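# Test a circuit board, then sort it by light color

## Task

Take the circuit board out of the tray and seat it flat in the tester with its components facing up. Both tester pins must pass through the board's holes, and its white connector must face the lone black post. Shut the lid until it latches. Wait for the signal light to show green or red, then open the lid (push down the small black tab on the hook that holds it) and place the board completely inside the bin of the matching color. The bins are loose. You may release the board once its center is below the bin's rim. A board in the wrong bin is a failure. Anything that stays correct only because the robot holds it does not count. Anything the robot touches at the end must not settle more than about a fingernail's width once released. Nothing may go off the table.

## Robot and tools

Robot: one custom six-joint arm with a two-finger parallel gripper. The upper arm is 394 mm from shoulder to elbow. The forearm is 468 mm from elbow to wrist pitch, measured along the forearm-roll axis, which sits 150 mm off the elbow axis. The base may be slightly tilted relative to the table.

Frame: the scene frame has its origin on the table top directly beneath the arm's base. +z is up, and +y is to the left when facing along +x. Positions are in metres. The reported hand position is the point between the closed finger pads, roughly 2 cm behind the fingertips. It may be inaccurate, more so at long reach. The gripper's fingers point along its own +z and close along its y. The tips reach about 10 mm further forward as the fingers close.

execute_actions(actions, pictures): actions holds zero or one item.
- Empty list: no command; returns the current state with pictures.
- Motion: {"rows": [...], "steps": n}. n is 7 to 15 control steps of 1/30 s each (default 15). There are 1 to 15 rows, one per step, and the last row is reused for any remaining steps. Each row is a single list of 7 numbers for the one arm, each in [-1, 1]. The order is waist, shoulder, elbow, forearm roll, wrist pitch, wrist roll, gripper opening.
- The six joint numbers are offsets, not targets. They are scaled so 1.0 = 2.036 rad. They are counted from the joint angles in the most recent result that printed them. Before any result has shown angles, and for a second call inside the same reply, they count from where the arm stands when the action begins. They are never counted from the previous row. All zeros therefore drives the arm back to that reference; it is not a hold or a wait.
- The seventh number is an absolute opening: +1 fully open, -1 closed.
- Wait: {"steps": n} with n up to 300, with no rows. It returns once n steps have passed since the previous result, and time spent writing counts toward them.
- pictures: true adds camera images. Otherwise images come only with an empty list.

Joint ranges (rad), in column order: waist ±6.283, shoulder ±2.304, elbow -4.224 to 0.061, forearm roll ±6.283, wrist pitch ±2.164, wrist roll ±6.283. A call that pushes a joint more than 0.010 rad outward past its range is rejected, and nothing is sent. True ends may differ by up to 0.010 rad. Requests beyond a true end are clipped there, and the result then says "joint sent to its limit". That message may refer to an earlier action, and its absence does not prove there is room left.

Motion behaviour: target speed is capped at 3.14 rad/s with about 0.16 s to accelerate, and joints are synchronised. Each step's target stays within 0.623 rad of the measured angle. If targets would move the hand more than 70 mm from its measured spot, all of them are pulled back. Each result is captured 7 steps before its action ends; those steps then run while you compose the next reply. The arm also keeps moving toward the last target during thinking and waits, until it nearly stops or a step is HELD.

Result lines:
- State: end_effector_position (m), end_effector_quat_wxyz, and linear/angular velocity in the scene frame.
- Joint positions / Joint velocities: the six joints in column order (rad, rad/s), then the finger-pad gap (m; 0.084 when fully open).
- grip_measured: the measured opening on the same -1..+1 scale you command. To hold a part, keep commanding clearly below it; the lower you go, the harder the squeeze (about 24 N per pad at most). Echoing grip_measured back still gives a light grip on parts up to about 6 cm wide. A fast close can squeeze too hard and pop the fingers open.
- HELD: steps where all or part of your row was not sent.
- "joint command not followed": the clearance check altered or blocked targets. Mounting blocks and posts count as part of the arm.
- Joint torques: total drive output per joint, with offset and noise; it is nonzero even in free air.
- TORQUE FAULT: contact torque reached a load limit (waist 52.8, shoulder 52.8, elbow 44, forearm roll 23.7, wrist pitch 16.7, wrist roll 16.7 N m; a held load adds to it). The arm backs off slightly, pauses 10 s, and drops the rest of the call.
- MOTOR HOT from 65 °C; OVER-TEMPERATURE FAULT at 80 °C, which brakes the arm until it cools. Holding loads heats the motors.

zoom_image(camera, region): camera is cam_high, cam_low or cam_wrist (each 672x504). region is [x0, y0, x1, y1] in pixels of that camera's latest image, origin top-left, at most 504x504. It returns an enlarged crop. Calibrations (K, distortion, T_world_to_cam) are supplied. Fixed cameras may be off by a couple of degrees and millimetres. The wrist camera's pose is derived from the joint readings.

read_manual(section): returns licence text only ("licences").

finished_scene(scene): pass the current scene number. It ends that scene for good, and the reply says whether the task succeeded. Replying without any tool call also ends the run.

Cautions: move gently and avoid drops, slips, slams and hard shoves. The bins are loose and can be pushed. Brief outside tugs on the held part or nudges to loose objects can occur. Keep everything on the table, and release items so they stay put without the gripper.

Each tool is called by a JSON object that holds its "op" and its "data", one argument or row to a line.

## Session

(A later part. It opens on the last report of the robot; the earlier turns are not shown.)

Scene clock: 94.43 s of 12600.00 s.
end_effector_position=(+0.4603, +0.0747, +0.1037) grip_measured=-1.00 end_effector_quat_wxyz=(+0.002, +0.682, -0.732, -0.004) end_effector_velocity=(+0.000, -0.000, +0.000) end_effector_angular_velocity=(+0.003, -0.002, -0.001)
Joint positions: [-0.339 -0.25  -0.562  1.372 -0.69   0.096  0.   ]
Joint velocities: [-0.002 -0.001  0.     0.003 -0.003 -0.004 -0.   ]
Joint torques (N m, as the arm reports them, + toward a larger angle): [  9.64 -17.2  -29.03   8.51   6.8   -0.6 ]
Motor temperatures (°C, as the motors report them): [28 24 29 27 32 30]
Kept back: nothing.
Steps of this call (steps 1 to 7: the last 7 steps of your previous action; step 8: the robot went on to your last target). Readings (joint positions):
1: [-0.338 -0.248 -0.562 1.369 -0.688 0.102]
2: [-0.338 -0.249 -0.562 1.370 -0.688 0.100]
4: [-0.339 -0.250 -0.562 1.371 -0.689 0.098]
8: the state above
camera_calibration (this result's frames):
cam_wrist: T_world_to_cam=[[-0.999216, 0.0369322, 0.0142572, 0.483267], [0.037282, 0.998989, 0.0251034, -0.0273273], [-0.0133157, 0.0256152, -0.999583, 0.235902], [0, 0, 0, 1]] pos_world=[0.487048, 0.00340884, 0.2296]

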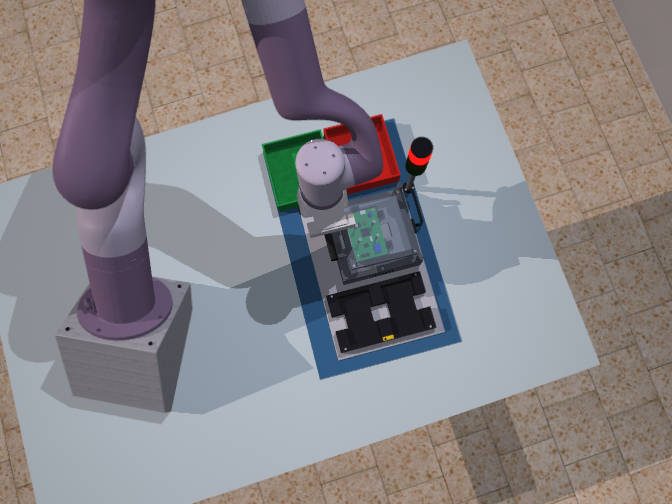

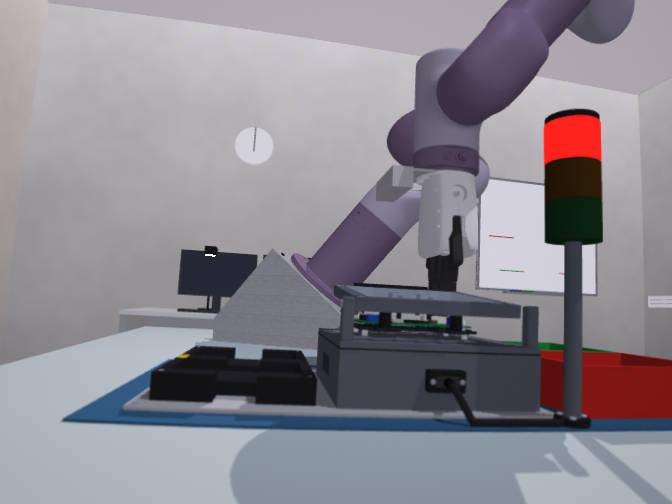

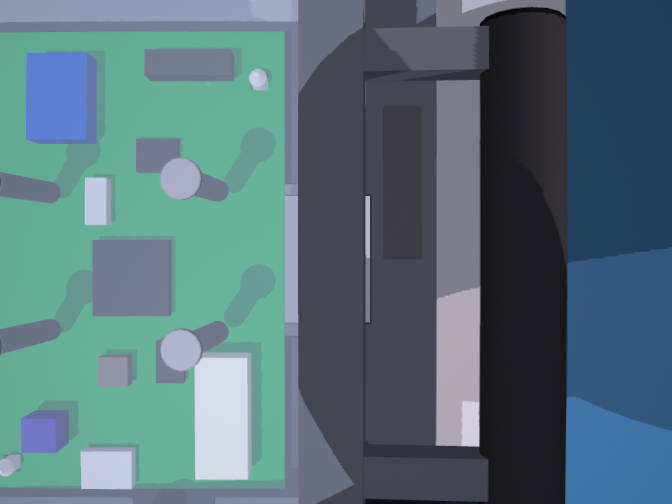

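{"op": "execute_actions", "data": {
  "actions": [
    {"rows":[[-0.004,0.008,0,-0.011,-0.004,0.009,-1],[-0.010,0.018,0.001,-0.025,-0.009,0.021,-1],[-0.017,0.030,0.001,-0.042,-0.016,0.036,-1],[-0.025,0.044,0.002,-0.061,-0.023,0.052,-1],[-0.033,0.058,0.002,-0.080,-0.030,0.068,-1],[-0.041,0.072,0.003,-0.100,-0.037,0.085,-1],[-0.048,0.0855,0.0034,-0.1184,-0.0442,0.1012,-1],[-0.058,0.078,0.001,-0.121,-0.045,0.093,-0.8],[-0.068,0.070,-0.002,-0.124,-0.047,0.084,-0.6],[-0.078,0.062,-0.005,-0.127,-0.048,0.076,-0.4],[-0.088,0.055,-0.008,-0.129,-0.049,0.067,-0.2],[-0.098,0.047,-0.010,-0.132,-0.050,0.059,-0.2],[-0.108,0.039,-0.013,-0.135,-0.052,0.050,-0.2],[-0.118,0.032,-0.016,-0.138,-0.053,0.041,-0.2],[-0.127,0.0239,-0.0186,-0.1405,-0.054,0.0329,-0.2]],"steps":15}
  ]
}}

{"op": "execute_actions", "data": {
  "actions": [
    {"steps":18}
  ],
  "pictures": true
}}

Scene clock: 95.50 s of 12600.00 s.
end_effector_position=(+0.4688, +0.0798, +0.1380) grip_measured=-0.96 end_effector_quat_wxyz=(-0.002, +0.683, -0.730, -0.002) end_effector_velocity=(+0.035, +0.040, +0.286) end_effector_angular_velocity=(+0.028, -0.053, +0.034)
Joint positions: [-0.384 -0.17  -0.562  1.26  -0.727  0.193  0.002]
Joint velocities: [-0.392  0.664  0.029 -0.906 -0.358  0.744  0.124]
Joint torques (N m, as the arm reports them, + toward a larger angle): [-13.24  24.9   -8.47  -2.39  -0.11  -0.4 ]
Motor temperatures (°C, as the motors report them): [28 24 30 27 32 30]
Steps of this call (steps 1 to 15: the robot went on to your last target; steps 16 to 24: nothing new was sent; steps 25 to 32: the first 8 steps of this action). Readings (joint positions):
25: [-0.339 -0.250 -0.562 1.372 -0.690 0.096]
26: [-0.340 -0.249 -0.561 1.369 -0.691 0.098]
28: [-0.345 -0.239 -0.561 1.352 -0.693 0.114]
32: the state above

Scene clock: 96.10 s of 12600.00 s.
end_effector_position=(+0.4555, +0.0142, +0.1902) grip_measured=-0.21 end_effector_quat_wxyz=(+0.000, +0.681, -0.732, -0.000) end_effector_velocity=(-0.002, -0.009, +0.004) end_effector_angular_velocity=(+0.001, -0.001, +0.003)
Joint positions: [-0.595 -0.2   -0.599  1.087 -0.8    0.165  0.035]
Joint velocities: [-0.024 -0.014 -0.007 -0.011 -0.006 -0.018  0.   ]
Joint torques (N m, as the arm reports them, + toward a larger angle): [ -7.36  24.27 -10.75  -3.04  -0.2   -0.37]
Motor temperatures (°C, as the motors report them): [28 24 30 27 32 30]
Kept back: nothing.
Steps of this call (steps 1 to 7: the last 7 steps of your previous action; steps 8 to 18: the robot went on to your last target). Readings (joint positions):
1: [-0.398 -0.149 -0.562 1.230 -0.739 0.217]
2: [-0.414 -0.132 -0.562 1.202 -0.751 0.235]
4: [-0.450 -0.123 -0.567 1.160 -0.768 0.246]
8: [-0.529 -0.157 -0.582 1.114 -0.787 0.213]
18: the state above
camera_calibration (this result's frames):
cam_wrist: T_world_to_cam=[[-0.999277, 0.0375345, 0.00602436, 0.481029], [0.0376619, 0.999034, 0.0226558, 0.0314333], [-0.00516817, 0.0228663, -0.999725, 0.320225], [0, 0, 0, 1]] pos_world=[0.481153, -0.0567805, 0.316527]

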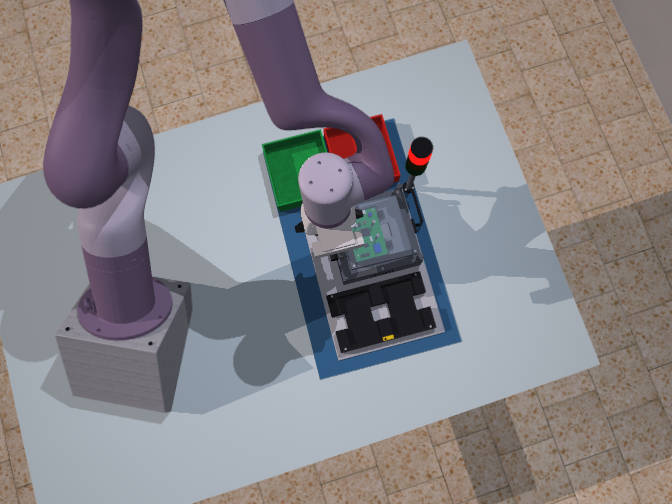

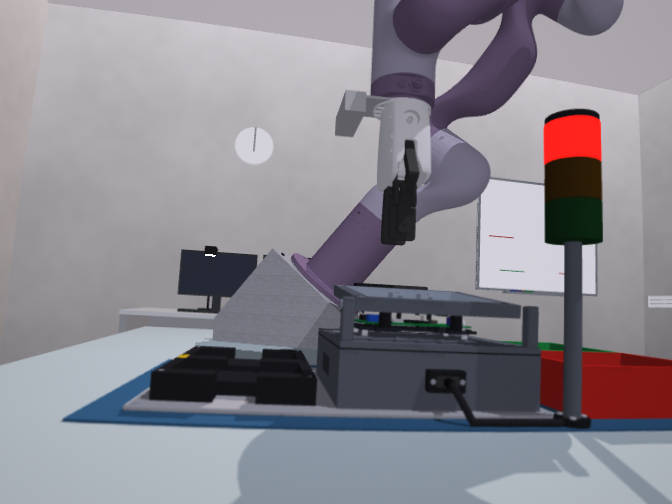

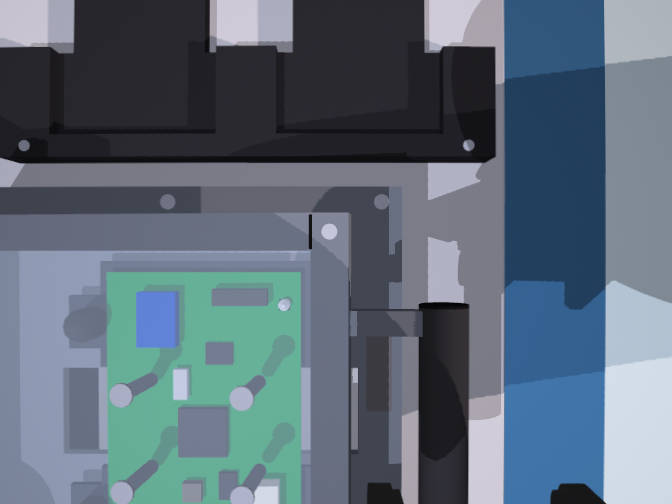

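{"op": "execute_actions", "data": {
  "actions": [
    {"rows":[[0.005,-0.007,0,0.011,0.004,-0.008,-0.35],[0.010,-0.014,-0.001,0.021,0.008,-0.016,-0.35],[0.015,-0.021,-0.001,0.032,0.012,-0.024,-0.35],[0.020,-0.028,-0.001,0.043,0.016,-0.032,-0.35],[0.025,-0.034,-0.002,0.054,0.019,-0.040,-0.35],[0.030,-0.041,-0.002,0.064,0.023,-0.049,-0.35],[0.036,-0.048,-0.002,0.075,0.027,-0.057,-0.35],[0.041,-0.055,-0.003,0.086,0.031,-0.065,-0.35],[0.046,-0.062,-0.003,0.096,0.035,-0.073,-0.35],[0.051,-0.069,-0.003,0.107,0.039,-0.081,-0.35],[0.0559,-0.0758,-0.0038,0.1179,0.0427,-0.089,-0.35]],"steps":13}
  ]
}}

{"op": "execute_actions", "data": {
  "actions": [
    {"steps":14}
  ],
  "pictures": true
}}

Scene clock: 96.87 s of 12600.00 s.
end_effector_position=(+0.4570, +0.0134, +0.1757) grip_measured=-0.36 end_effector_quat_wxyz=(-0.002, +0.682, -0.732, -0.000) end_effector_velocity=(+0.010, +0.002, -0.154) end_effector_angular_velocity=(+0.035, -0.021, -0.004)
Joint positions: [-0.574 -0.231 -0.601  1.134 -0.782  0.129  0.028]
Joint velocities: [ 0.238 -0.311 -0.009  0.494  0.172 -0.357 -0.002]
Joint torques (N m, as the arm reports them, + toward a larger angle): [-13.23  25.49 -11.15  -0.95   0.19  -0.65]
Motor temperatures (°C, as the motors report them): [28 24 30 27 32 30]
Steps of this call (steps 1 to 15: the robot went on to your last target; steps 16 to 17: nothing new was sent; steps 18 to 23: the first 6 steps of this action). Readings (joint positions):
18: [-0.598 -0.202 -0.600 1.086 -0.800 0.163]
19: [-0.596 -0.203 -0.600 1.089 -0.799 0.161]
21: [-0.588 -0.213 -0.600 1.106 -0.792 0.150]
23: the state above

Scene clock: 97.33 s of 12600.00 s.
end_effector_position=(+0.4549, +0.0115, +0.1173) grip_measured=-0.37 end_effector_quat_wxyz=(+0.000, +0.682, -0.732, +0.000) end_effector_velocity=(-0.001, -0.002, -0.015) end_effector_angular_velocity=(-0.008, +0.000, +0.001)
Joint positions: [-0.484 -0.35  -0.607  1.322 -0.715 -0.012  0.028]
Joint velocities: [ 0.023 -0.031 -0.003  0.052  0.021 -0.041 -0.   ]
Joint torques (N m, as the arm reports them, + toward a larger angle): [-12.25  27.49  -7.01  -1.74  -0.09  -0.22]
Motor temperatures (°C, as the motors report them): [28 24 30 27 32 30]
Kept back: nothing.
Steps of this call (steps 1 to 7: the last 7 steps of your previous action; steps 8 to 14: the robot went on to your last target). Readings (joint positions):
1: [-0.565 -0.242 -0.601 1.152 -0.776 0.116]
2: [-0.556 -0.253 -0.602 1.170 -0.769 0.102]
4: [-0.537 -0.279 -0.603 1.210 -0.755 0.072]
8: [-0.500 -0.329 -0.605 1.287 -0.727 0.015]
14: the state above
camera_calibration (this result's frames):
cam_wrist: T_world_to_cam=[[-0.999308, 0.0368146, 0.00526168, 0.481152], [0.0369248, 0.999061, 0.0226628, 0.0361084], [-0.00442242, 0.0228414, -0.999729, 0.247051], [0, 0, 0, 1]] pos_world=[0.480579, -0.0594309, 0.243635]

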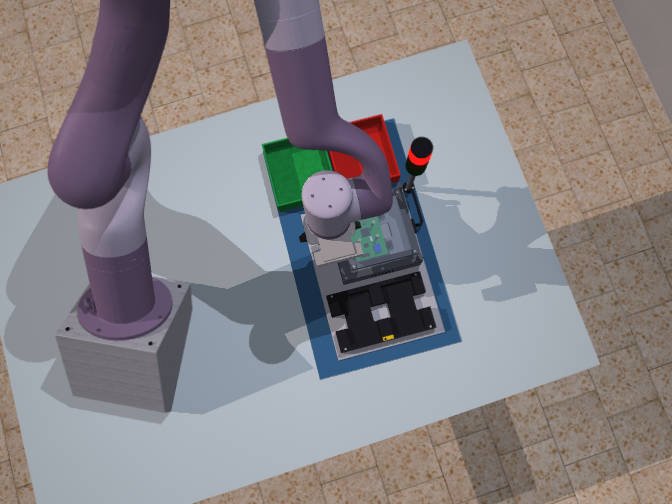

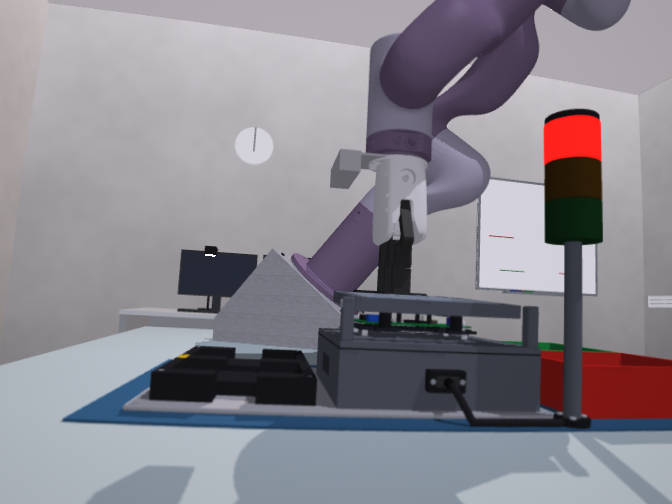

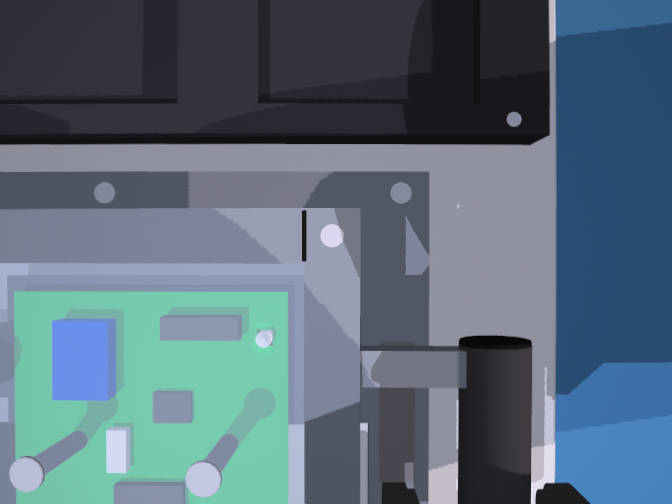

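{"op": "execute_actions", "data": {
  "actions": [
    {"rows":[[0.001,-0.002,0,0.002,0.001,-0.002,-0.5],[0.001,-0.002,0,0.002,0.001,-0.002,-0.6],[0.001,-0.002,0,0.002,0.001,-0.002,-0.66],[0.001,-0.002,0,0.002,0.001,-0.002,-0.72],[0.001,-0.002,0,0.002,0.001,-0.002,-0.72],[-0.002,0.001,0,-0.003,0,0.002,-0.72],[-0.004,0.004,0,-0.008,-0.002,0.006,-0.72],[-0.007,0.007,0,-0.014,-0.004,0.011,-0.72],[-0.009,0.010,0,-0.019,-0.005,0.015,-0.72],[-0.011,0.014,0,-0.025,-0.007,0.020,-0.72],[-0.013,0.017,-0.001,-0.031,-0.008,0.024,-0.72],[-0.0148,0.0193,-0.0008,-0.036,-0.0094,0.0283,-0.72]],"steps":14}
  ]
}}

{"op": "execute_actions", "data": {
  "actions": [
    {"steps":12}
  ],
  "pictures": true
}}

Scene clock: 98.10 s of 12600.00 s.
end_effector_position=(+0.4518, +0.0114, +0.1149) grip_measured=-0.65 end_effector_quat_wxyz=(+0.002, +0.681, -0.732, -0.002) end_effector_velocity=(+0.003, -0.001, +0.019) end_effector_angular_velocity=(+0.005, -0.002, -0.009)
Joint positions: [-0.482 -0.355 -0.604  1.323 -0.713 -0.015  0.016]
Joint velocities: [-0.032  0.034 -0.002 -0.068 -0.022  0.059 -0.   ]
Joint torques (N m, as the arm reports them, + toward a larger angle): [-22.49  44.33 -17.39  -0.4    0.31   0.66]
Motor temperatures (°C, as the motors report them): [28 24 30 27 32 30]
Steps of this call (steps 1 to 16: the robot went on to your last target; steps 17 to 23: the first 7 steps of this action). Readings (joint positions):
17: [-0.481 -0.354 -0.607 1.327 -0.713 -0.016]
18: [-0.481 -0.354 -0.607 1.327 -0.712 -0.016]
20: [-0.481 -0.355 -0.604 1.325 -0.712 -0.016]
23: the state above

Scene clock: 98.50 s of 12600.00 s.
end_effector_position=(+0.4543, +0.0114, +0.1352) grip_measured=-0.65 end_effector_quat_wxyz=(+0.002, +0.681, -0.732, -0.002) end_effector_velocity=(+0.002, +0.000, +0.012) end_effector_angular_velocity=(-0.002, +0.002, +0.001)
Joint positions: [-0.512 -0.314 -0.604  1.252 -0.732  0.042  0.016]
Joint velocities: [-0.016  0.024 -0.003 -0.046 -0.011  0.038 -0.   ]
Joint torques (N m, as the arm reports them, + toward a larger angle): [-12.41  42.06 -24.91   2.11  -0.54   0.36]
Motor temperatures (°C, as the motors report them): [28 24 30 27 32 30]
Kept back: nothing.
Steps of this call (steps 1 to 7: the last 7 steps of your previous action; steps 8 to 12: the robot went on to your last target). Readings (joint positions):
1: [-0.483 -0.353 -0.604 1.320 -0.714 -0.012]
2: [-0.486 -0.350 -0.604 1.315 -0.715 -0.008]
4: [-0.493 -0.341 -0.603 1.300 -0.720 0.004]
8: [-0.507 -0.321 -0.603 1.265 -0.729 0.031]
12: the state above
camera_calibration (this result's frames):
cam_wrist: T_world_to_cam=[[-0.999193, 0.0387396, 0.0106061, 0.479609], [0.0389759, 0.998974, 0.0230528, 0.0348871], [-0.00970218, 0.0234476, -0.999678, 0.26741], [0, 0, 0, 1]] pos_world=[0.480456, -0.0597012, 0.261433]

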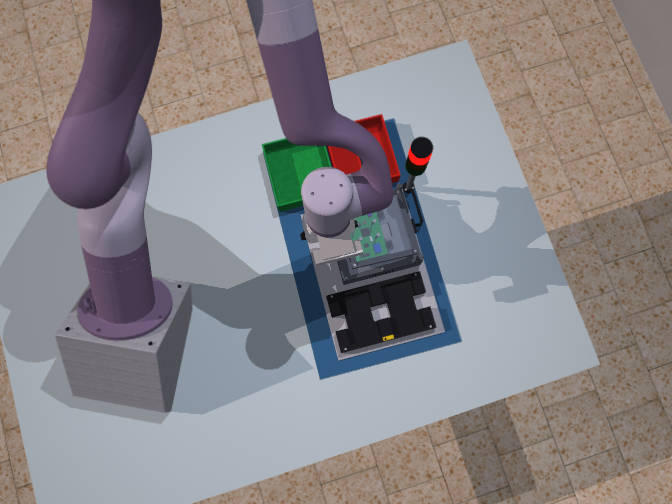

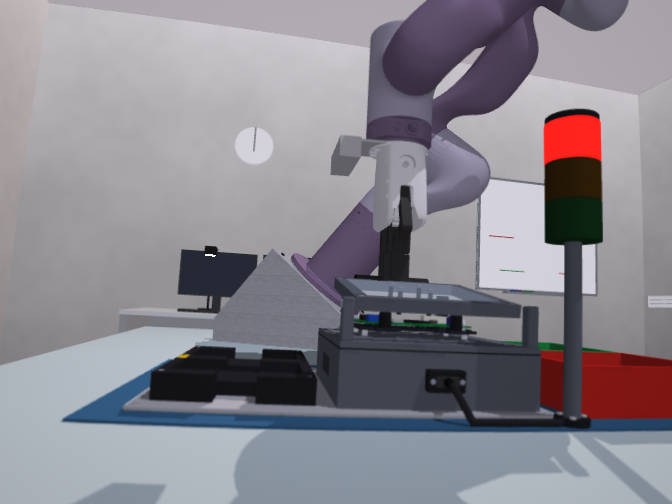

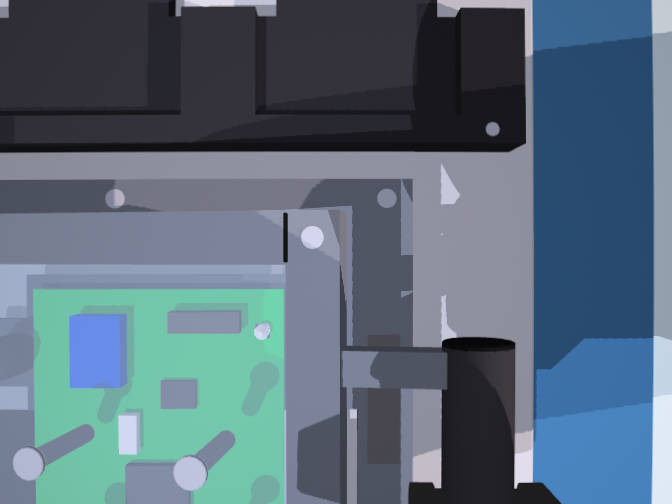

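{"op": "execute_actions", "data": {
  "actions": [
    {"rows":[[-0.003,0.004,0,-0.006,-0.003,0.004,-0.66],[-0.006,0.008,-0.001,-0.013,-0.006,0.010,-0.64],[-0.009,0.011,-0.003,-0.019,-0.009,0.015,-0.63],[-0.012,0.014,-0.004,-0.026,-0.012,0.021,-0.63],[-0.015,0.018,-0.006,-0.032,-0.015,0.026,-0.63],[-0.018,0.021,-0.008,-0.038,-0.018,0.032,-0.63],[-0.0203,0.0244,-0.0101,-0.0448,-0.0204,0.0373,-0.63],[-0.023,0.027,-0.013,-0.052,-0.023,0.044,-0.62],[-0.025,0.030,-0.015,-0.058,-0.026,0.050,-0.62],[-0.028,0.033,-0.018,-0.065,-0.029,0.056,-0.61],[-0.030,0.035,-0.020,-0.072,-0.032,0.062,-0.61],[-0.033,0.038,-0.022,-0.079,-0.035,0.069,-0.6],[-0.035,0.041,-0.025,-0.086,-0.038,0.075,-0.6],[-0.0375,0.0433,-0.0273,-0.0924,-0.0403,0.0812,-0.6]],"steps":15}
  ]
}}

{"op": "execute_actions", "data": {
  "actions": [
    {"steps":14}
  ]
}}

Scene clock: 99.47 s of 12600.00 s.
end_effector_position=(+0.4580, +0.0115, +0.1517) grip_measured=-0.63 end_effector_quat_wxyz=(-0.000, +0.681, -0.733, -0.003) end_effector_velocity=(+0.033, -0.002, +0.109) end_effector_angular_velocity=(+0.015, -0.012, +0.005)
Joint positions: [-0.537 -0.285 -0.61   1.199 -0.754  0.085  0.016]
Joint velocities: [-0.155  0.176 -0.065 -0.35  -0.149  0.285  0.009]
Joint torques (N m, as the arm reports them, + toward a larger angle): [ -6.46  49.08 -28.     3.36  -3.42   0.39]
Motor temperatures (°C, as the motors report them): [28 24 30 27 32 30]
Steps of this call (steps 1 to 21: the robot went on to your last target; steps 22 to 29: the first 8 steps of this action). Readings (joint positions):
22: [-0.514 -0.311 -0.604 1.247 -0.733 0.046]
23: [-0.514 -0.310 -0.604 1.246 -0.734 0.046]
25: [-0.519 -0.305 -0.604 1.237 -0.738 0.053]
29: the state above

Scene clock: 99.93 s of 12600.00 s.
end_effector_position=(+0.4743, +0.0107, +0.1935) grip_measured=-0.59 end_effector_quat_wxyz=(+0.001, +0.682, -0.731, -0.004) end_effector_velocity=(+0.005, -0.001, +0.013) end_effector_angular_velocity=(-0.003, +0.005, -0.002)
Joint positions: [-0.587 -0.227 -0.652  1.063 -0.813  0.203  0.018]
Joint velocities: [-0.013  0.015 -0.018 -0.044 -0.018  0.044 -0.002]
Joint torques (N m, as the arm reports them, + toward a larger angle): [ -8.72  39.65 -31.21   7.17  -1.74   0.33]
Motor temperatures (°C, as the motors report them): [28 24 30 27 32 30]
Kept back: nothing.
Steps of this call (steps 1 to 7: the last 7 steps of your previous action; steps 8 to 14: the robot went on to your last target). Readings (joint positions):
1: [-0.542 -0.279 -0.612 1.187 -0.759 0.095]
2: [-0.547 -0.273 -0.615 1.174 -0.765 0.105]
4: [-0.557 -0.261 -0.622 1.147 -0.776 0.128]
8: [-0.577 -0.239 -0.639 1.093 -0.800 0.176]
14: the state above

{"op": "execute_actions", "data": {
  "actions": []
}}

Scene clock: 100.10 s of 12600.00 s.
end_effector_position=(+0.4746, +0.0106, +0.1945) grip_measured=-0.59 end_effector_quat_wxyz=(+0.002, +0.682, -0.732, -0.004) end_effector_velocity=(+0.000, -0.000, +0.002) end_effector_angular_velocity=(-0.001, +0.001, -0.003)
Joint positions: [-0.588 -0.226 -0.653  1.06  -0.815  0.206  0.018]
Joint velocities: [-0.003  0.003 -0.001 -0.007 -0.002  0.008 -0.001]
Joint torques (N m, as the arm reports them, + toward a larger angle): [ -3.86  40.76 -29.56   5.53  -1.3    0.5 ]
Motor temperatures (°C, as the motors report them): [28 24 30 27 32 30]
Kept back: nothing.
Steps of this call (steps 1 to 5: the robot went on to your last target). Readings (joint positions):
1: [-0.588 -0.227 -0.653 1.062 -0.814 0.204]
2: [-0.588 -0.226 -0.653 1.061 -0.814 0.205]
4: [-0.588 -0.226 -0.653 1.060 -0.815 0.206]
5: the state above
camera_calibration (this result's frames):
cam_wrist: T_world_to_cam=[[-0.99924, 0.0367347, 0.0130187, 0.498902], [0.0370613, 0.99898, 0.0258076, 0.0338713], [-0.0120574, 0.0262704, -0.999582, 0.327955], [0, 0, 0, 1]] pos_world=[0.501222, -0.0607793, 0.320449]

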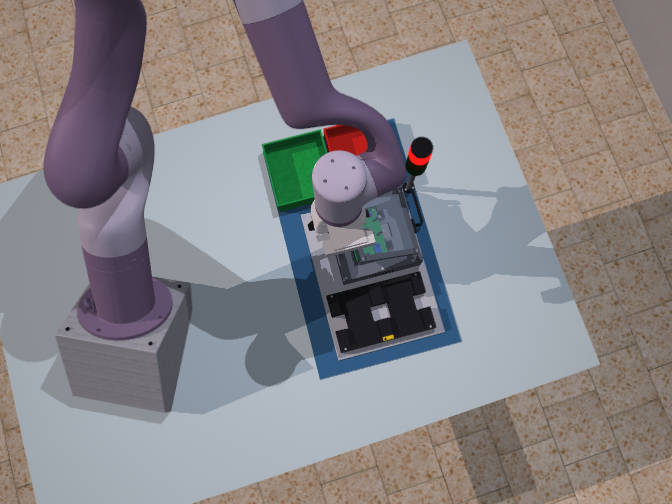

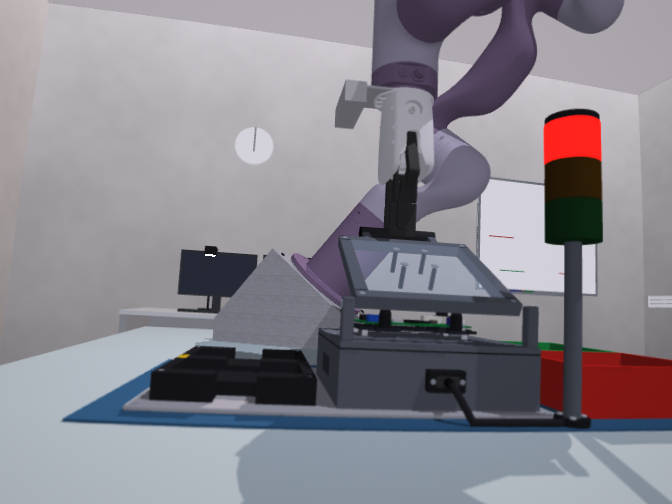

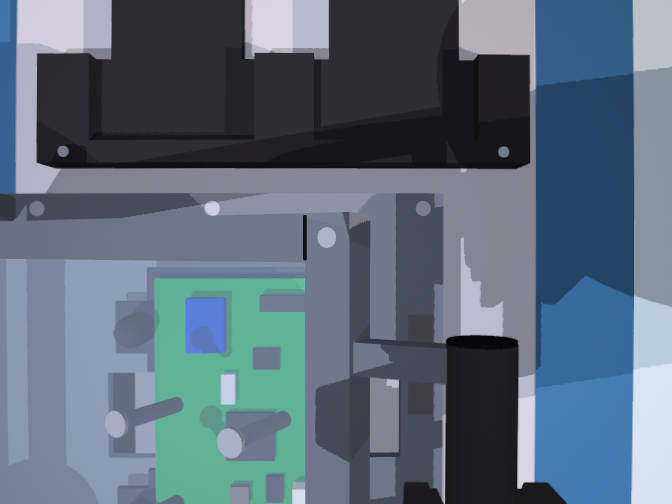

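{"op": "execute_actions", "data": {
  "actions": [
    {"rows":[[-0.001,0.001,-0.004,-0.004,-0.003,0.004,-0.6],[-0.002,0.001,-0.009,-0.007,-0.006,0.009,-0.6],[-0.003,0.001,-0.013,-0.011,-0.009,0.013,-0.6],[-0.005,0.001,-0.018,-0.014,-0.011,0.018,-0.6],[-0.006,0.002,-0.022,-0.018,-0.014,0.022,-0.6],[-0.007,0.002,-0.027,-0.021,-0.017,0.027,-0.6],[-0.008,0.002,-0.031,-0.025,-0.020,0.031,-0.6],[-0.009,0.0025,-0.0357,-0.0284,-0.0227,0.0358,-0.6],[-0.010,0.0025,-0.041,-0.033,-0.026,0.042,-0.6],[-0.011,0.0025,-0.047,-0.038,-0.029,0.047,-0.59],[-0.012,0.0025,-0.052,-0.043,-0.033,0.053,-0.59],[-0.013,0.0025,-0.058,-0.047,-0.036,0.059,-0.59],[-0.014,0.0025,-0.063,-0.052,-0.040,0.065,-0.58],[-0.016,0.0025,-0.069,-0.057,-0.043,0.070,-0.58],[-0.0167,0.0024,-0.0742,-0.0616,-0.0463,0.0761,-0.58]],"steps":15}
  ]
}}

{"op": "execute_actions", "data": {
  "actions": [
    {"steps":16}
  ]
}}

Scene clock: 100.97 s of 12600.00 s.
end_effector_position=(+0.4846, +0.0103, +0.2059) grip_measured=-0.52 end_effector_quat_wxyz=(+0.001, +0.681, -0.732, -0.007) end_effector_velocity=(+0.122, +0.010, +0.094) end_effector_angular_velocity=(+0.046, -0.062, +0.025)
Joint positions: [-0.598 -0.223 -0.682  1.026 -0.84   0.243  0.021]
Joint velocities: [-0.039  0.02  -0.276 -0.162 -0.203  0.242 -0.073]
Joint torques (N m, as the arm reports them, + toward a larger angle): [ -8.41  34.7  -28.42   3.78   2.07  -0.63]
Motor temperatures (°C, as the motors report them): [28 24 30 27 32 30]
Steps of this call (steps 1 to 15: the robot went on to your last target; steps 16 to 18: nothing new was sent; steps 19 to 26: the first 8 steps of this action). Readings (joint positions):
19: [-0.589 -0.226 -0.653 1.059 -0.814 0.207]
20: [-0.589 -0.225 -0.654 1.057 -0.815 0.208]
22: [-0.590 -0.225 -0.659 1.050 -0.820 0.216]
26: the state above

Scene clock: 101.50 s of 12600.00 s.
end_effector_position=(+0.5297, +0.0062, +0.2486) grip_measured=-0.60 end_effector_quat_wxyz=(-0.000, +0.682, -0.732, +0.000) end_effector_velocity=(+0.005, -0.000, +0.008) end_effector_angular_velocity=(+0.003, +0.007, -0.005)
Joint positions: [-0.622 -0.221 -0.802  0.937 -0.907  0.359  0.018]
Joint velocities: [-0.006 -0.001 -0.021 -0.023 -0.019  0.028  0.   ]
Joint torques (N m, as the arm reports them, + toward a larger angle): [-12.02  25.62 -12.88  -1.1    0.39  -0.47]
Motor temperatures (°C, as the motors report them): [28 24 30 27 32 30]
Kept back: nothing.
Steps of this call (steps 1 to 7: the last 7 steps of your previous action; steps 8 to 16: the robot went on to your last target). Readings (joint positions):
1: [-0.599 -0.222 -0.693 1.021 -0.846 0.251]
2: [-0.601 -0.221 -0.704 1.015 -0.851 0.260]
4: [-0.605 -0.220 -0.726 1.001 -0.862 0.280]
8: [-0.614 -0.221 -0.769 0.966 -0.887 0.323]
16: the state above

{"op": "execute_actions", "data": {
  "actions": []
}}

Scene clock: 101.63 s of 12600.00 s.
end_effector_position=(+0.5302, +0.0062, +0.2493) grip_measured=-0.60 end_effector_quat_wxyz=(-0.000, +0.682, -0.732, -0.000) end_effector_velocity=(+0.002, -0.000, +0.003) end_effector_angular_velocity=(+0.001, +0.001, +0.001)
Joint positions: [-0.622 -0.221 -0.804  0.935 -0.908  0.361  0.018]
Joint velocities: [-0.002  0.    -0.007 -0.006 -0.006  0.005  0.   ]
Joint torques (N m, as the arm reports them, + toward a larger angle): [-11.26  31.1  -14.05  -1.88   0.48  -0.32]
Motor temperatures (°C, as the motors report them): [28 24 30 27 32 30]
Kept back: nothing.
Steps of this call (steps 1 to 4: the robot went on to your last target). Readings (joint positions):
1: [-0.622 -0.221 -0.802 0.936 -0.908 0.359]
2: [-0.622 -0.221 -0.803 0.935 -0.908 0.360]
4: the state above
camera_calibration (this result's frames):
cam_wrist: T_world_to_cam=[[-0.999297, 0.0371508, 0.0050944, 0.555841], [0.0372599, 0.999034, 0.0233117, 0.0353036], [-0.00422343, 0.0234851, -0.999715, 0.37934], [0, 0, 0, 1]] pos_world=[0.555737, -0.0648283, 0.375577]

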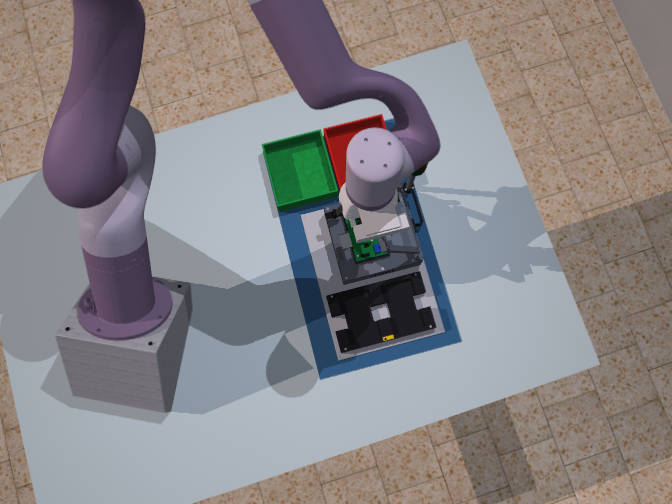

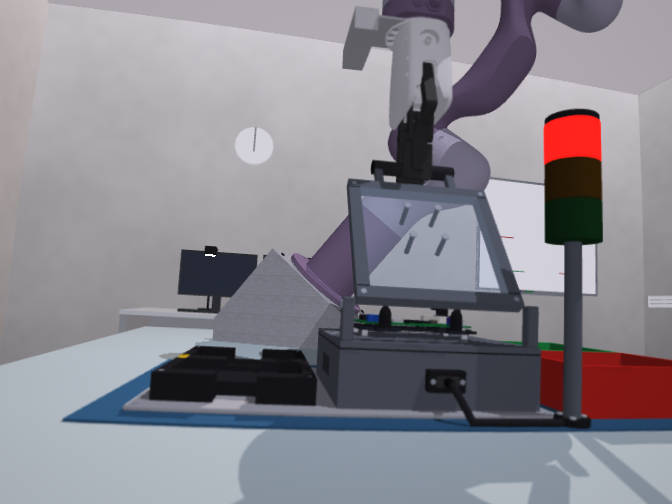

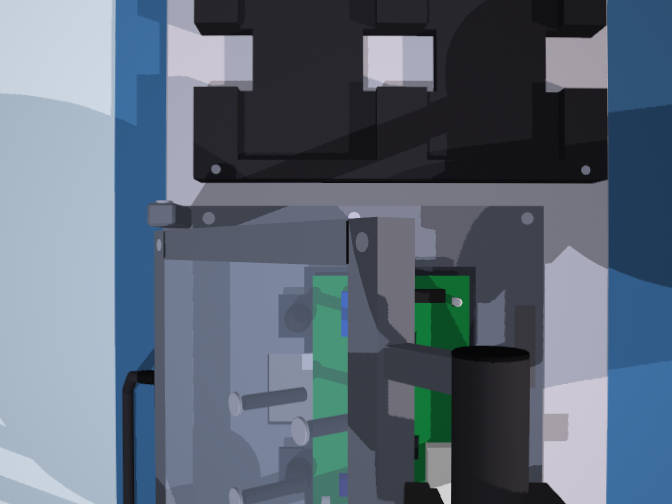

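{"op": "execute_actions", "data": {
  "actions": [
    {"rows":[[0,-0.003,-0.009,-0.003,-0.003,0.006,-0.58],[0.001,-0.006,-0.019,-0.007,-0.007,0.012,-0.58],[0.002,-0.009,-0.029,-0.010,-0.010,0.018,-0.58],[0.002,-0.013,-0.038,-0.013,-0.014,0.024,-0.58],[0.003,-0.017,-0.048,-0.016,-0.017,0.030,-0.58],[0.004,-0.021,-0.057,-0.019,-0.020,0.036,-0.58],[0.005,-0.025,-0.067,-0.022,-0.023,0.042,-0.58],[0.006,-0.029,-0.076,-0.025,-0.026,0.048,-0.58],[0.007,-0.033,-0.086,-0.027,-0.029,0.054,-0.58],[0.008,-0.037,-0.096,-0.030,-0.032,0.060,-0.58],[0.0085,-0.0419,-0.1051,-0.0323,-0.0355,0.0655,-0.58],[0.013,-0.053,-0.124,-0.034,-0.038,0.074,-0.58],[0.017,-0.065,-0.142,-0.036,-0.040,0.083,-0.58],[0.021,-0.076,-0.161,-0.037,-0.043,0.092,-0.58],[0.025,-0.088,-0.180,-0.039,-0.045,0.100,-0.58]],"steps":15}
  ]
}}

{"op": "execute_actions", "data": {
  "actions": [
    {"steps":18}
  ]
}}

Scene clock: 102.53 s of 12600.00 s.
end_effector_position=(+0.5575, +0.0043, +0.2620) grip_measured=-0.60 end_effector_quat_wxyz=(-0.001, +0.683, -0.731, +0.001) end_effector_velocity=(+0.182, -0.014, +0.075) end_effector_angular_velocity=(-0.004, +0.002, +0.009)
Joint positions: [-0.617 -0.247 -0.879  0.91  -0.935  0.408  0.018]
Joint velocities: [ 0.044 -0.201 -0.511 -0.161 -0.167  0.317 -0.   ]
Joint torques (N m, as the arm reports them, + toward a larger angle): [ -9.6   28.23 -13.49   0.21   0.9   -0.05]
Motor temperatures (°C, as the motors report them): [28 24 30 27 32 30]
Steps of this call (steps 1 to 15: the robot went on to your last target; steps 16 to 19: nothing new was sent; steps 20 to 27: the first 8 steps of this action). Readings (joint positions):
20: [-0.622 -0.221 -0.805 0.934 -0.909 0.361]
21: [-0.622 -0.222 -0.807 0.933 -0.910 0.363]
23: [-0.622 -0.227 -0.821 0.928 -0.916 0.372]
27: the state above

Scene clock: 103.13 s of 12600.00 s.
end_effector_position=(+0.6574, -0.0041, +0.2790) grip_measured=-0.60 end_effector_quat_wxyz=(+0.000, +0.682, -0.732, +0.000) end_effector_velocity=(+0.015, -0.001, +0.001) end_effector_angular_velocity=(-0.001, -0.001, -0.000)
Joint positions: [-0.572 -0.398 -1.165  0.856 -0.999  0.562  0.018]
Joint velocities: [ 0.008 -0.024 -0.044 -0.006 -0.007  0.022  0.   ]
Joint torques (N m, as the arm reports them, + toward a larger angle): [-15.8   37.77 -14.2   -1.83   0.25  -0.18]
Motor temperatures (°C, as the motors report them): [28 24 30 27 32 30]
Kept back: nothing.
Steps of this call (steps 1 to 7: the last 7 steps of your previous action; steps 8 to 18: the robot went on to your last target). Readings (joint positions):
1: [-0.616 -0.254 -0.896 0.904 -0.941 0.419]
2: [-0.614 -0.262 -0.914 0.899 -0.947 0.430]
4: [-0.610 -0.277 -0.951 0.888 -0.959 0.453]
8: [-0.595 -0.328 -1.048 0.870 -0.981 0.505]
18: the state above

{"op": "execute_actions", "data": {
  "actions": [
    {"rows":[[0.002,-0.004,-0.007,0,-0.001,0.004,-0.58],[0.003,-0.008,-0.013,-0.001,-0.002,0.007,-0.58],[0.005,-0.012,-0.019,-0.001,-0.003,0.010,-0.58],[0.006,-0.015,-0.025,-0.002,-0.004,0.013,-0.58],[0.007,-0.018,-0.031,-0.002,-0.004,0.015,-0.58],[0.0086,-0.0216,-0.0363,-0.0027,-0.005,0.0177,-0.58],[0.0086,-0.0216,-0.0363,-0.0027,-0.005,0.0177,-0.5],[0.0086,-0.0216,-0.0363,-0.0027,-0.005,0.0177,-0.4],[0.005,-0.019,-0.039,-0.007,-0.011,0.020,-0.35],[0.001,-0.016,-0.041,-0.011,-0.017,0.022,-0.35],[-0.003,-0.013,-0.044,-0.015,-0.023,0.024,-0.35],[-0.007,-0.010,-0.046,-0.018,-0.029,0.027,-0.35],[-0.011,-0.007,-0.049,-0.022,-0.035,0.029,-0.35],[-0.015,-0.004,-0.051,-0.026,-0.040,0.031,-0.35],[-0.0191,-0.0014,-0.0538,-0.0297,-0.0462,0.0334,-0.35]],"steps":15}
  ]
}}

{"op": "execute_actions", "data": {
  "actions": [
    {"steps":16}
  ],
  "pictures": true
}}

Scene clock: 103.90 s of 12600.00 s.
end_effector_position=(+0.6748, -0.0043, +0.2779) grip_measured=-0.51 end_effector_quat_wxyz=(-0.000, +0.681, -0.732, +0.000) end_effector_velocity=(+0.086, -0.001, -0.006) end_effector_angular_velocity=(-0.005, -0.008, +0.009)
Joint positions: [-0.56  -0.427 -1.214  0.853 -1.006  0.586  0.022]
Joint velocities: [ 0.059 -0.143 -0.243 -0.018 -0.026  0.11   0.097]
Joint torques (N m, as the arm reports them, + toward a larger angle): [-19.58  43.74 -11.32  -2.64  -0.08  -0.58]
Motor temperatures (°C, as the motors report them): [28 24 30 27 32 30]
Steps of this call (steps 1 to 15: the robot went on to your last target; steps 16 to 23: the first 8 steps of this action). Readings (joint positions):
16: [-0.571 -0.400 -1.170 0.855 -1.000 0.564]
17: [-0.571 -0.401 -1.171 0.856 -1.000 0.565]
19: [-0.569 -0.407 -1.180 0.855 -1.001 0.570]
23: the state above

Scene clock: 104.43 s of 12600.00 s.
end_effector_position=(+0.6821, -0.0043, +0.3291) grip_measured=-0.37 end_effector_quat_wxyz=(+0.000, +0.682, -0.732, -0.000) end_effector_velocity=(-0.002, +0.000, +0.012) end_effector_angular_velocity=(+0.003, +0.007, -0.005)
Joint positions: [-0.609 -0.402 -1.273  0.797 -1.091  0.629  0.028]
Joint velocities: [-0.013  0.008 -0.009 -0.016 -0.025  0.013 -0.   ]
Joint torques (N m, as the arm reports them, + toward a larger angle): [-18.41  36.25 -14.73  -0.94   0.02  -0.53]
Motor temperatures (°C, as the motors report them): [28 24 30 27 32 30]
Kept back: nothing.
Steps of this call (steps 1 to 7: the last 7 steps of your previous action; steps 8 to 16: the robot went on to your last target). Readings (joint positions):
1: [-0.559 -0.431 -1.222 0.852 -1.007 0.590]
2: [-0.558 -0.434 -1.227 0.850 -1.010 0.593]
4: [-0.563 -0.433 -1.237 0.843 -1.021 0.599]
8: [-0.587 -0.417 -1.258 0.819 -1.057 0.615]
16: the state above
camera_calibration (this result's frames):
cam_wrist: T_world_to_cam=[[-0.999312, 0.0366224, 0.00577749, 0.707474], [0.036746, 0.99906, 0.0229935, 0.0387009], [-0.00492999, 0.02319, -0.999719, 0.460528], [0, 0, 0, 1]] pos_world=[0.707835, -0.0752535, 0.455421]

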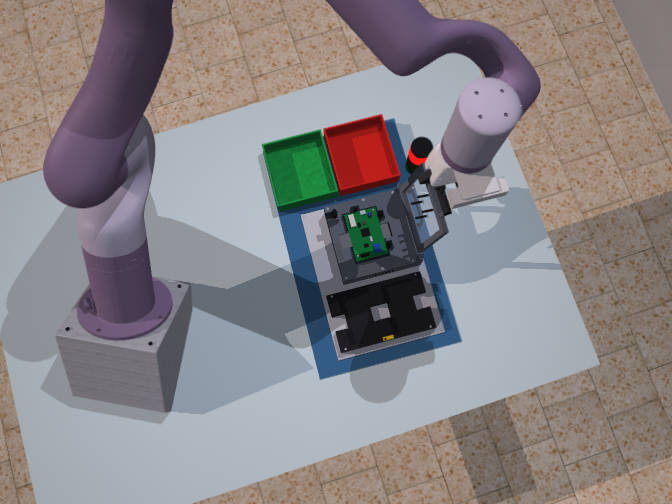

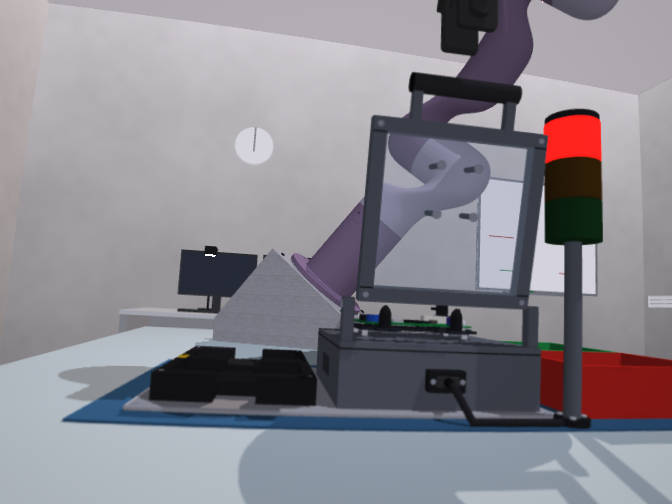

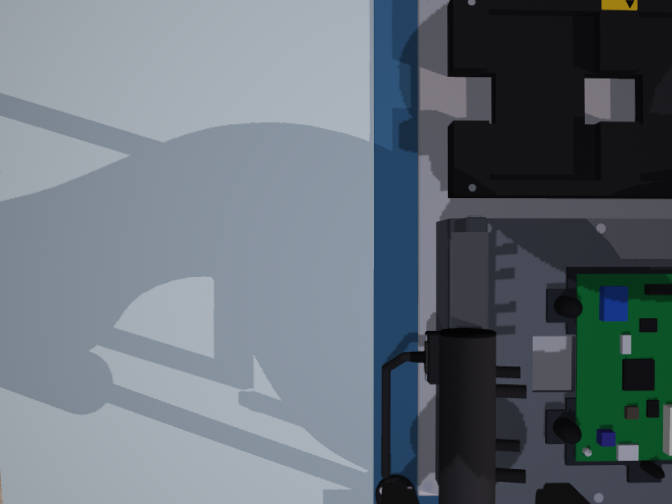

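{"op": "execute_actions", "data": {
  "actions": [
    {"rows":[[-0.004,0.009,0.014,0,0.001,-0.006,-0.3],[-0.008,0.018,0.028,0.001,0.003,-0.012,-0.2],[-0.012,0.027,0.041,0.001,0.004,-0.019,-0.1],[-0.015,0.035,0.055,0.001,0.006,-0.025,0],[-0.019,0.044,0.068,0.002,0.007,-0.031,0.1],[-0.023,0.053,0.082,0.002,0.009,-0.037,0.2],[-0.027,0.061,0.096,0.002,0.010,-0.043,0.3],[-0.031,0.070,0.110,0.003,0.012,-0.050,0.4],[-0.034,0.079,0.123,0.003,0.013,-0.056,0.5],[-0.038,0.088,0.137,0.003,0.015,-0.062,0.6],[-0.042,0.096,0.151,0.004,0.016,-0.068,0.7],[-0.046,0.105,0.164,0.004,0.018,-0.074,0.8],[-0.0497,0.114,0.178,0.0044,0.0192,-0.0806,0.88]],"steps":15}
  ]
}}

{"op": "execute_actions", "data": {
  "actions": [
    {"steps":16}
  ]
}}

Scene clock: 105.57 s of 12600.00 s.
end_effector_position=(+0.6457, -0.0032, +0.3330) grip_measured=+0.26 end_effector_quat_wxyz=(+0.000, +0.682, -0.732, +0.000) end_effector_velocity=(-0.256, +0.010, +0.016) end_effector_angular_velocity=(-0.006, -0.001, -0.007)
Joint positions: [-0.638 -0.335 -1.17   0.8   -1.08   0.582  0.055]
Joint velocities: [-0.201  0.457  0.716  0.018  0.079 -0.32   0.126]
Joint torques (N m, as the arm reports them, + toward a larger angle): [-17.99  36.64 -12.35  -1.2    0.18  -0.31]
Motor temperatures (°C, as the motors report them): [28 24 30 27 32 30]
Steps of this call (steps 1 to 15: the robot went on to your last target; steps 16 to 26: nothing new was sent; steps 27 to 34: the first 8 steps of this action). Readings (joint positions):
27: [-0.611 -0.400 -1.274 0.796 -1.093 0.630]
28: [-0.612 -0.398 -1.271 0.796 -1.092 0.628]
30: [-0.617 -0.386 -1.250 0.797 -1.089 0.619]
34: the state above

Scene clock: 106.10 s of 12600.00 s.
end_effector_position=(+0.5520, +0.0049, +0.3309) grip_measured=+0.88 end_effector_quat_wxyz=(+0.000, +0.682, -0.732, +0.000) end_effector_velocity=(-0.013, +0.001, -0.001) end_effector_angular_velocity=(-0.002, -0.002, +0.001)
Joint positions: [-0.709 -0.172 -0.915  0.806 -1.052  0.467  0.08 ]
Joint velocities: [-0.01   0.023  0.035  0.001  0.006 -0.017  0.   ]
Joint torques (N m, as the arm reports them, + toward a larger angle): [-13.95  19.42 -13.87  -1.88   0.07  -0.14]
Motor temperatures (°C, as the motors report them): [28 24 30 27 32 30]
Kept back: nothing.
Steps of this call (steps 1 to 7: the last 7 steps of your previous action; steps 8 to 16: the robot went on to your last target). Readings (joint positions):
1: [-0.645 -0.319 -1.145 0.800 -1.077 0.571]
2: [-0.653 -0.303 -1.120 0.801 -1.075 0.560]
4: [-0.667 -0.269 -1.067 0.802 -1.069 0.536]
8: [-0.695 -0.204 -0.965 0.805 -1.058 0.490]
16: the state above

{"op": "execute_actions", "data": {
  "actions": [
    {"rows":[[0.008,-0.006,0.006,0.011,0.011,-0.008,0.88],[0.017,-0.012,0.012,0.022,0.023,-0.015,0.88],[0.025,-0.018,0.018,0.033,0.034,-0.023,0.88],[0.033,-0.024,0.024,0.044,0.046,-0.031,0.88],[0.042,-0.030,0.030,0.056,0.057,-0.038,0.88],[0.050,-0.036,0.036,0.067,0.069,-0.046,0.88],[0.058,-0.042,0.042,0.078,0.080,-0.054,0.88],[0.0667,-0.0483,0.0485,0.0889,0.0915,-0.0614,0.88],[0.075,-0.059,0.049,0.105,0.100,-0.073,0.88],[0.084,-0.069,0.050,0.120,0.109,-0.084,0.88],[0.093,-0.079,0.051,0.136,0.117,-0.095,0.88],[0.102,-0.090,0.052,0.152,0.126,-0.107,0.88],[0.110,-0.100,0.053,0.167,0.135,-0.118,0.88],[0.119,-0.110,0.054,0.183,0.143,-0.129,0.88],[0.1279,-0.1205,0.0547,0.1989,0.1518,-0.1407,0.88]],"steps":15}
  ]
}}

{"op": "execute_actions", "data": {
  "actions": [
    {"steps":20}
  ],
  "pictures": true
}}

Scene clock: 106.97 s of 12600.00 s.
end_effector_position=(+0.5506, +0.0058, +0.2781) grip_measured=+0.88 end_effector_quat_wxyz=(-0.004, +0.683, -0.730, -0.000) end_effector_velocity=(-0.034, +0.008, -0.363) end_effector_angular_velocity=(+0.014, -0.001, -0.008)
Joint positions: [-0.645 -0.218 -0.868  0.892 -0.964  0.407  0.08 ]
Joint velocities: [ 0.444 -0.327  0.317  0.591  0.6   -0.4   -0.   ]
Joint torques (N m, as the arm reports them, + toward a larger angle): [-12.67  26.9  -11.57  -1.23   0.17  -0.52]
Motor temperatures (°C, as the motors report them): [28 24 30 27 32 30]
Steps of this call (steps 1 to 15: the robot went on to your last target; steps 16 to 18: nothing new was sent; steps 19 to 26: the first 8 steps of this action). Readings (joint positions):
19: [-0.710 -0.170 -0.911 0.806 -1.051 0.465]
20: [-0.708 -0.171 -0.910 0.809 -1.048 0.463]
22: [-0.696 -0.181 -0.903 0.826 -1.031 0.452]
26: the state above

Scene clock: 107.63 s of 12600.00 s.
end_effector_position=(+0.5372, +0.0069, +0.1270) grip_measured=+0.88 end_effector_quat_wxyz=(+0.000, +0.682, -0.731, +0.000) end_effector_velocity=(-0.003, -0.001, -0.011) end_effector_angular_velocity=(-0.004, +0.004, -0.001)
Joint positions: [-0.451 -0.415 -0.804  1.208 -0.744  0.182  0.08 ]
Joint velocities: [ 0.015 -0.017  0.003  0.025  0.016 -0.018  0.   ]
Joint torques (N m, as the arm reports them, + toward a larger angle): [-15.39  35.52 -11.13  -1.62   0.06  -0.74]
Motor temperatures (°C, as the motors report them): [28 24 30 27 32 30]
Kept back: nothing.
Steps of this call (steps 1 to 7: the last 7 steps of your previous action; steps 8 to 20: the robot went on to your last target). Readings (joint positions):
1: [-0.630 -0.229 -0.857 0.912 -0.943 0.393]
2: [-0.614 -0.241 -0.847 0.933 -0.923 0.379]
4: [-0.583 -0.269 -0.832 0.980 -0.885 0.346]
8: [-0.520 -0.337 -0.815 1.086 -0.816 0.270]
20: the state above
camera_calibration (this result's frames):
cam_wrist: T_world_to_cam=[[-0.999321, 0.0365058, 0.00496024, 0.563469], [0.036608, 0.99908, 0.0223589, 0.0377188], [-0.00413945, 0.0225253, -0.999738, 0.257109], [0, 0, 0, 1]] pos_world=[0.56277, -0.0640454, 0.253403]

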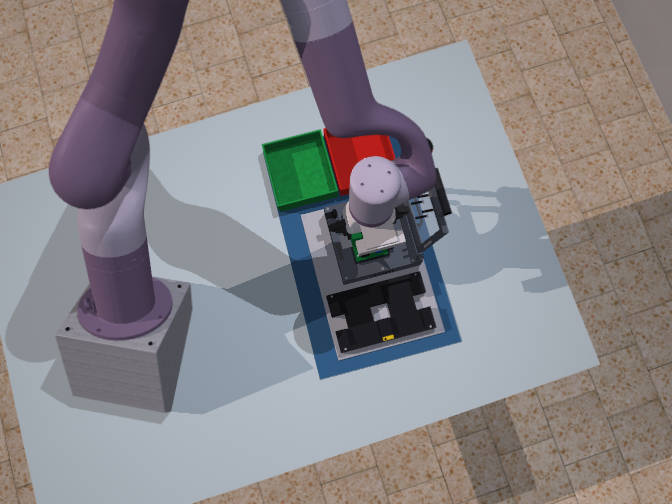

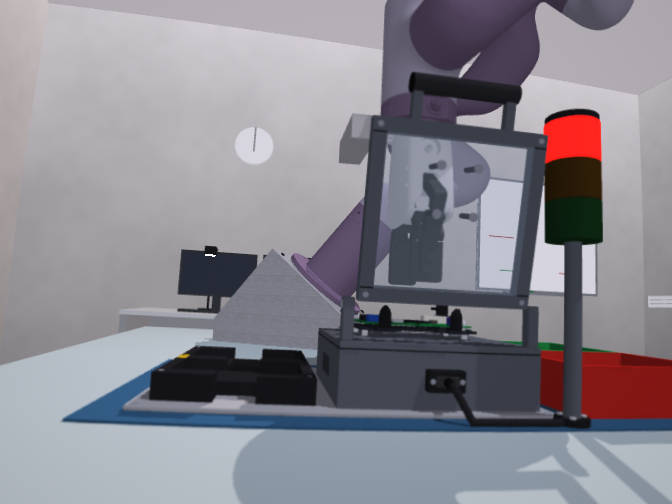

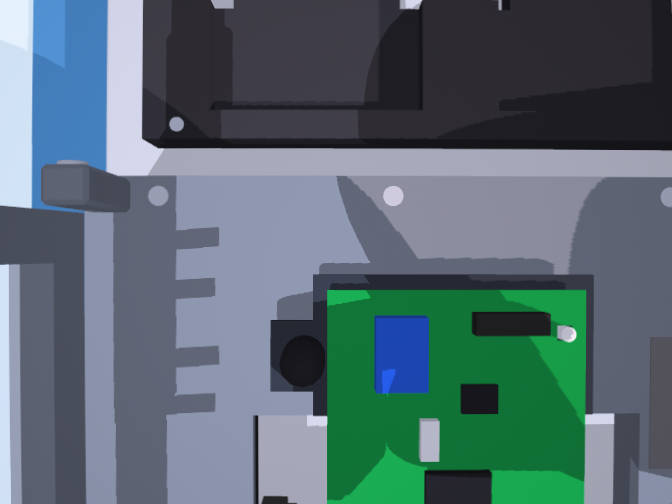

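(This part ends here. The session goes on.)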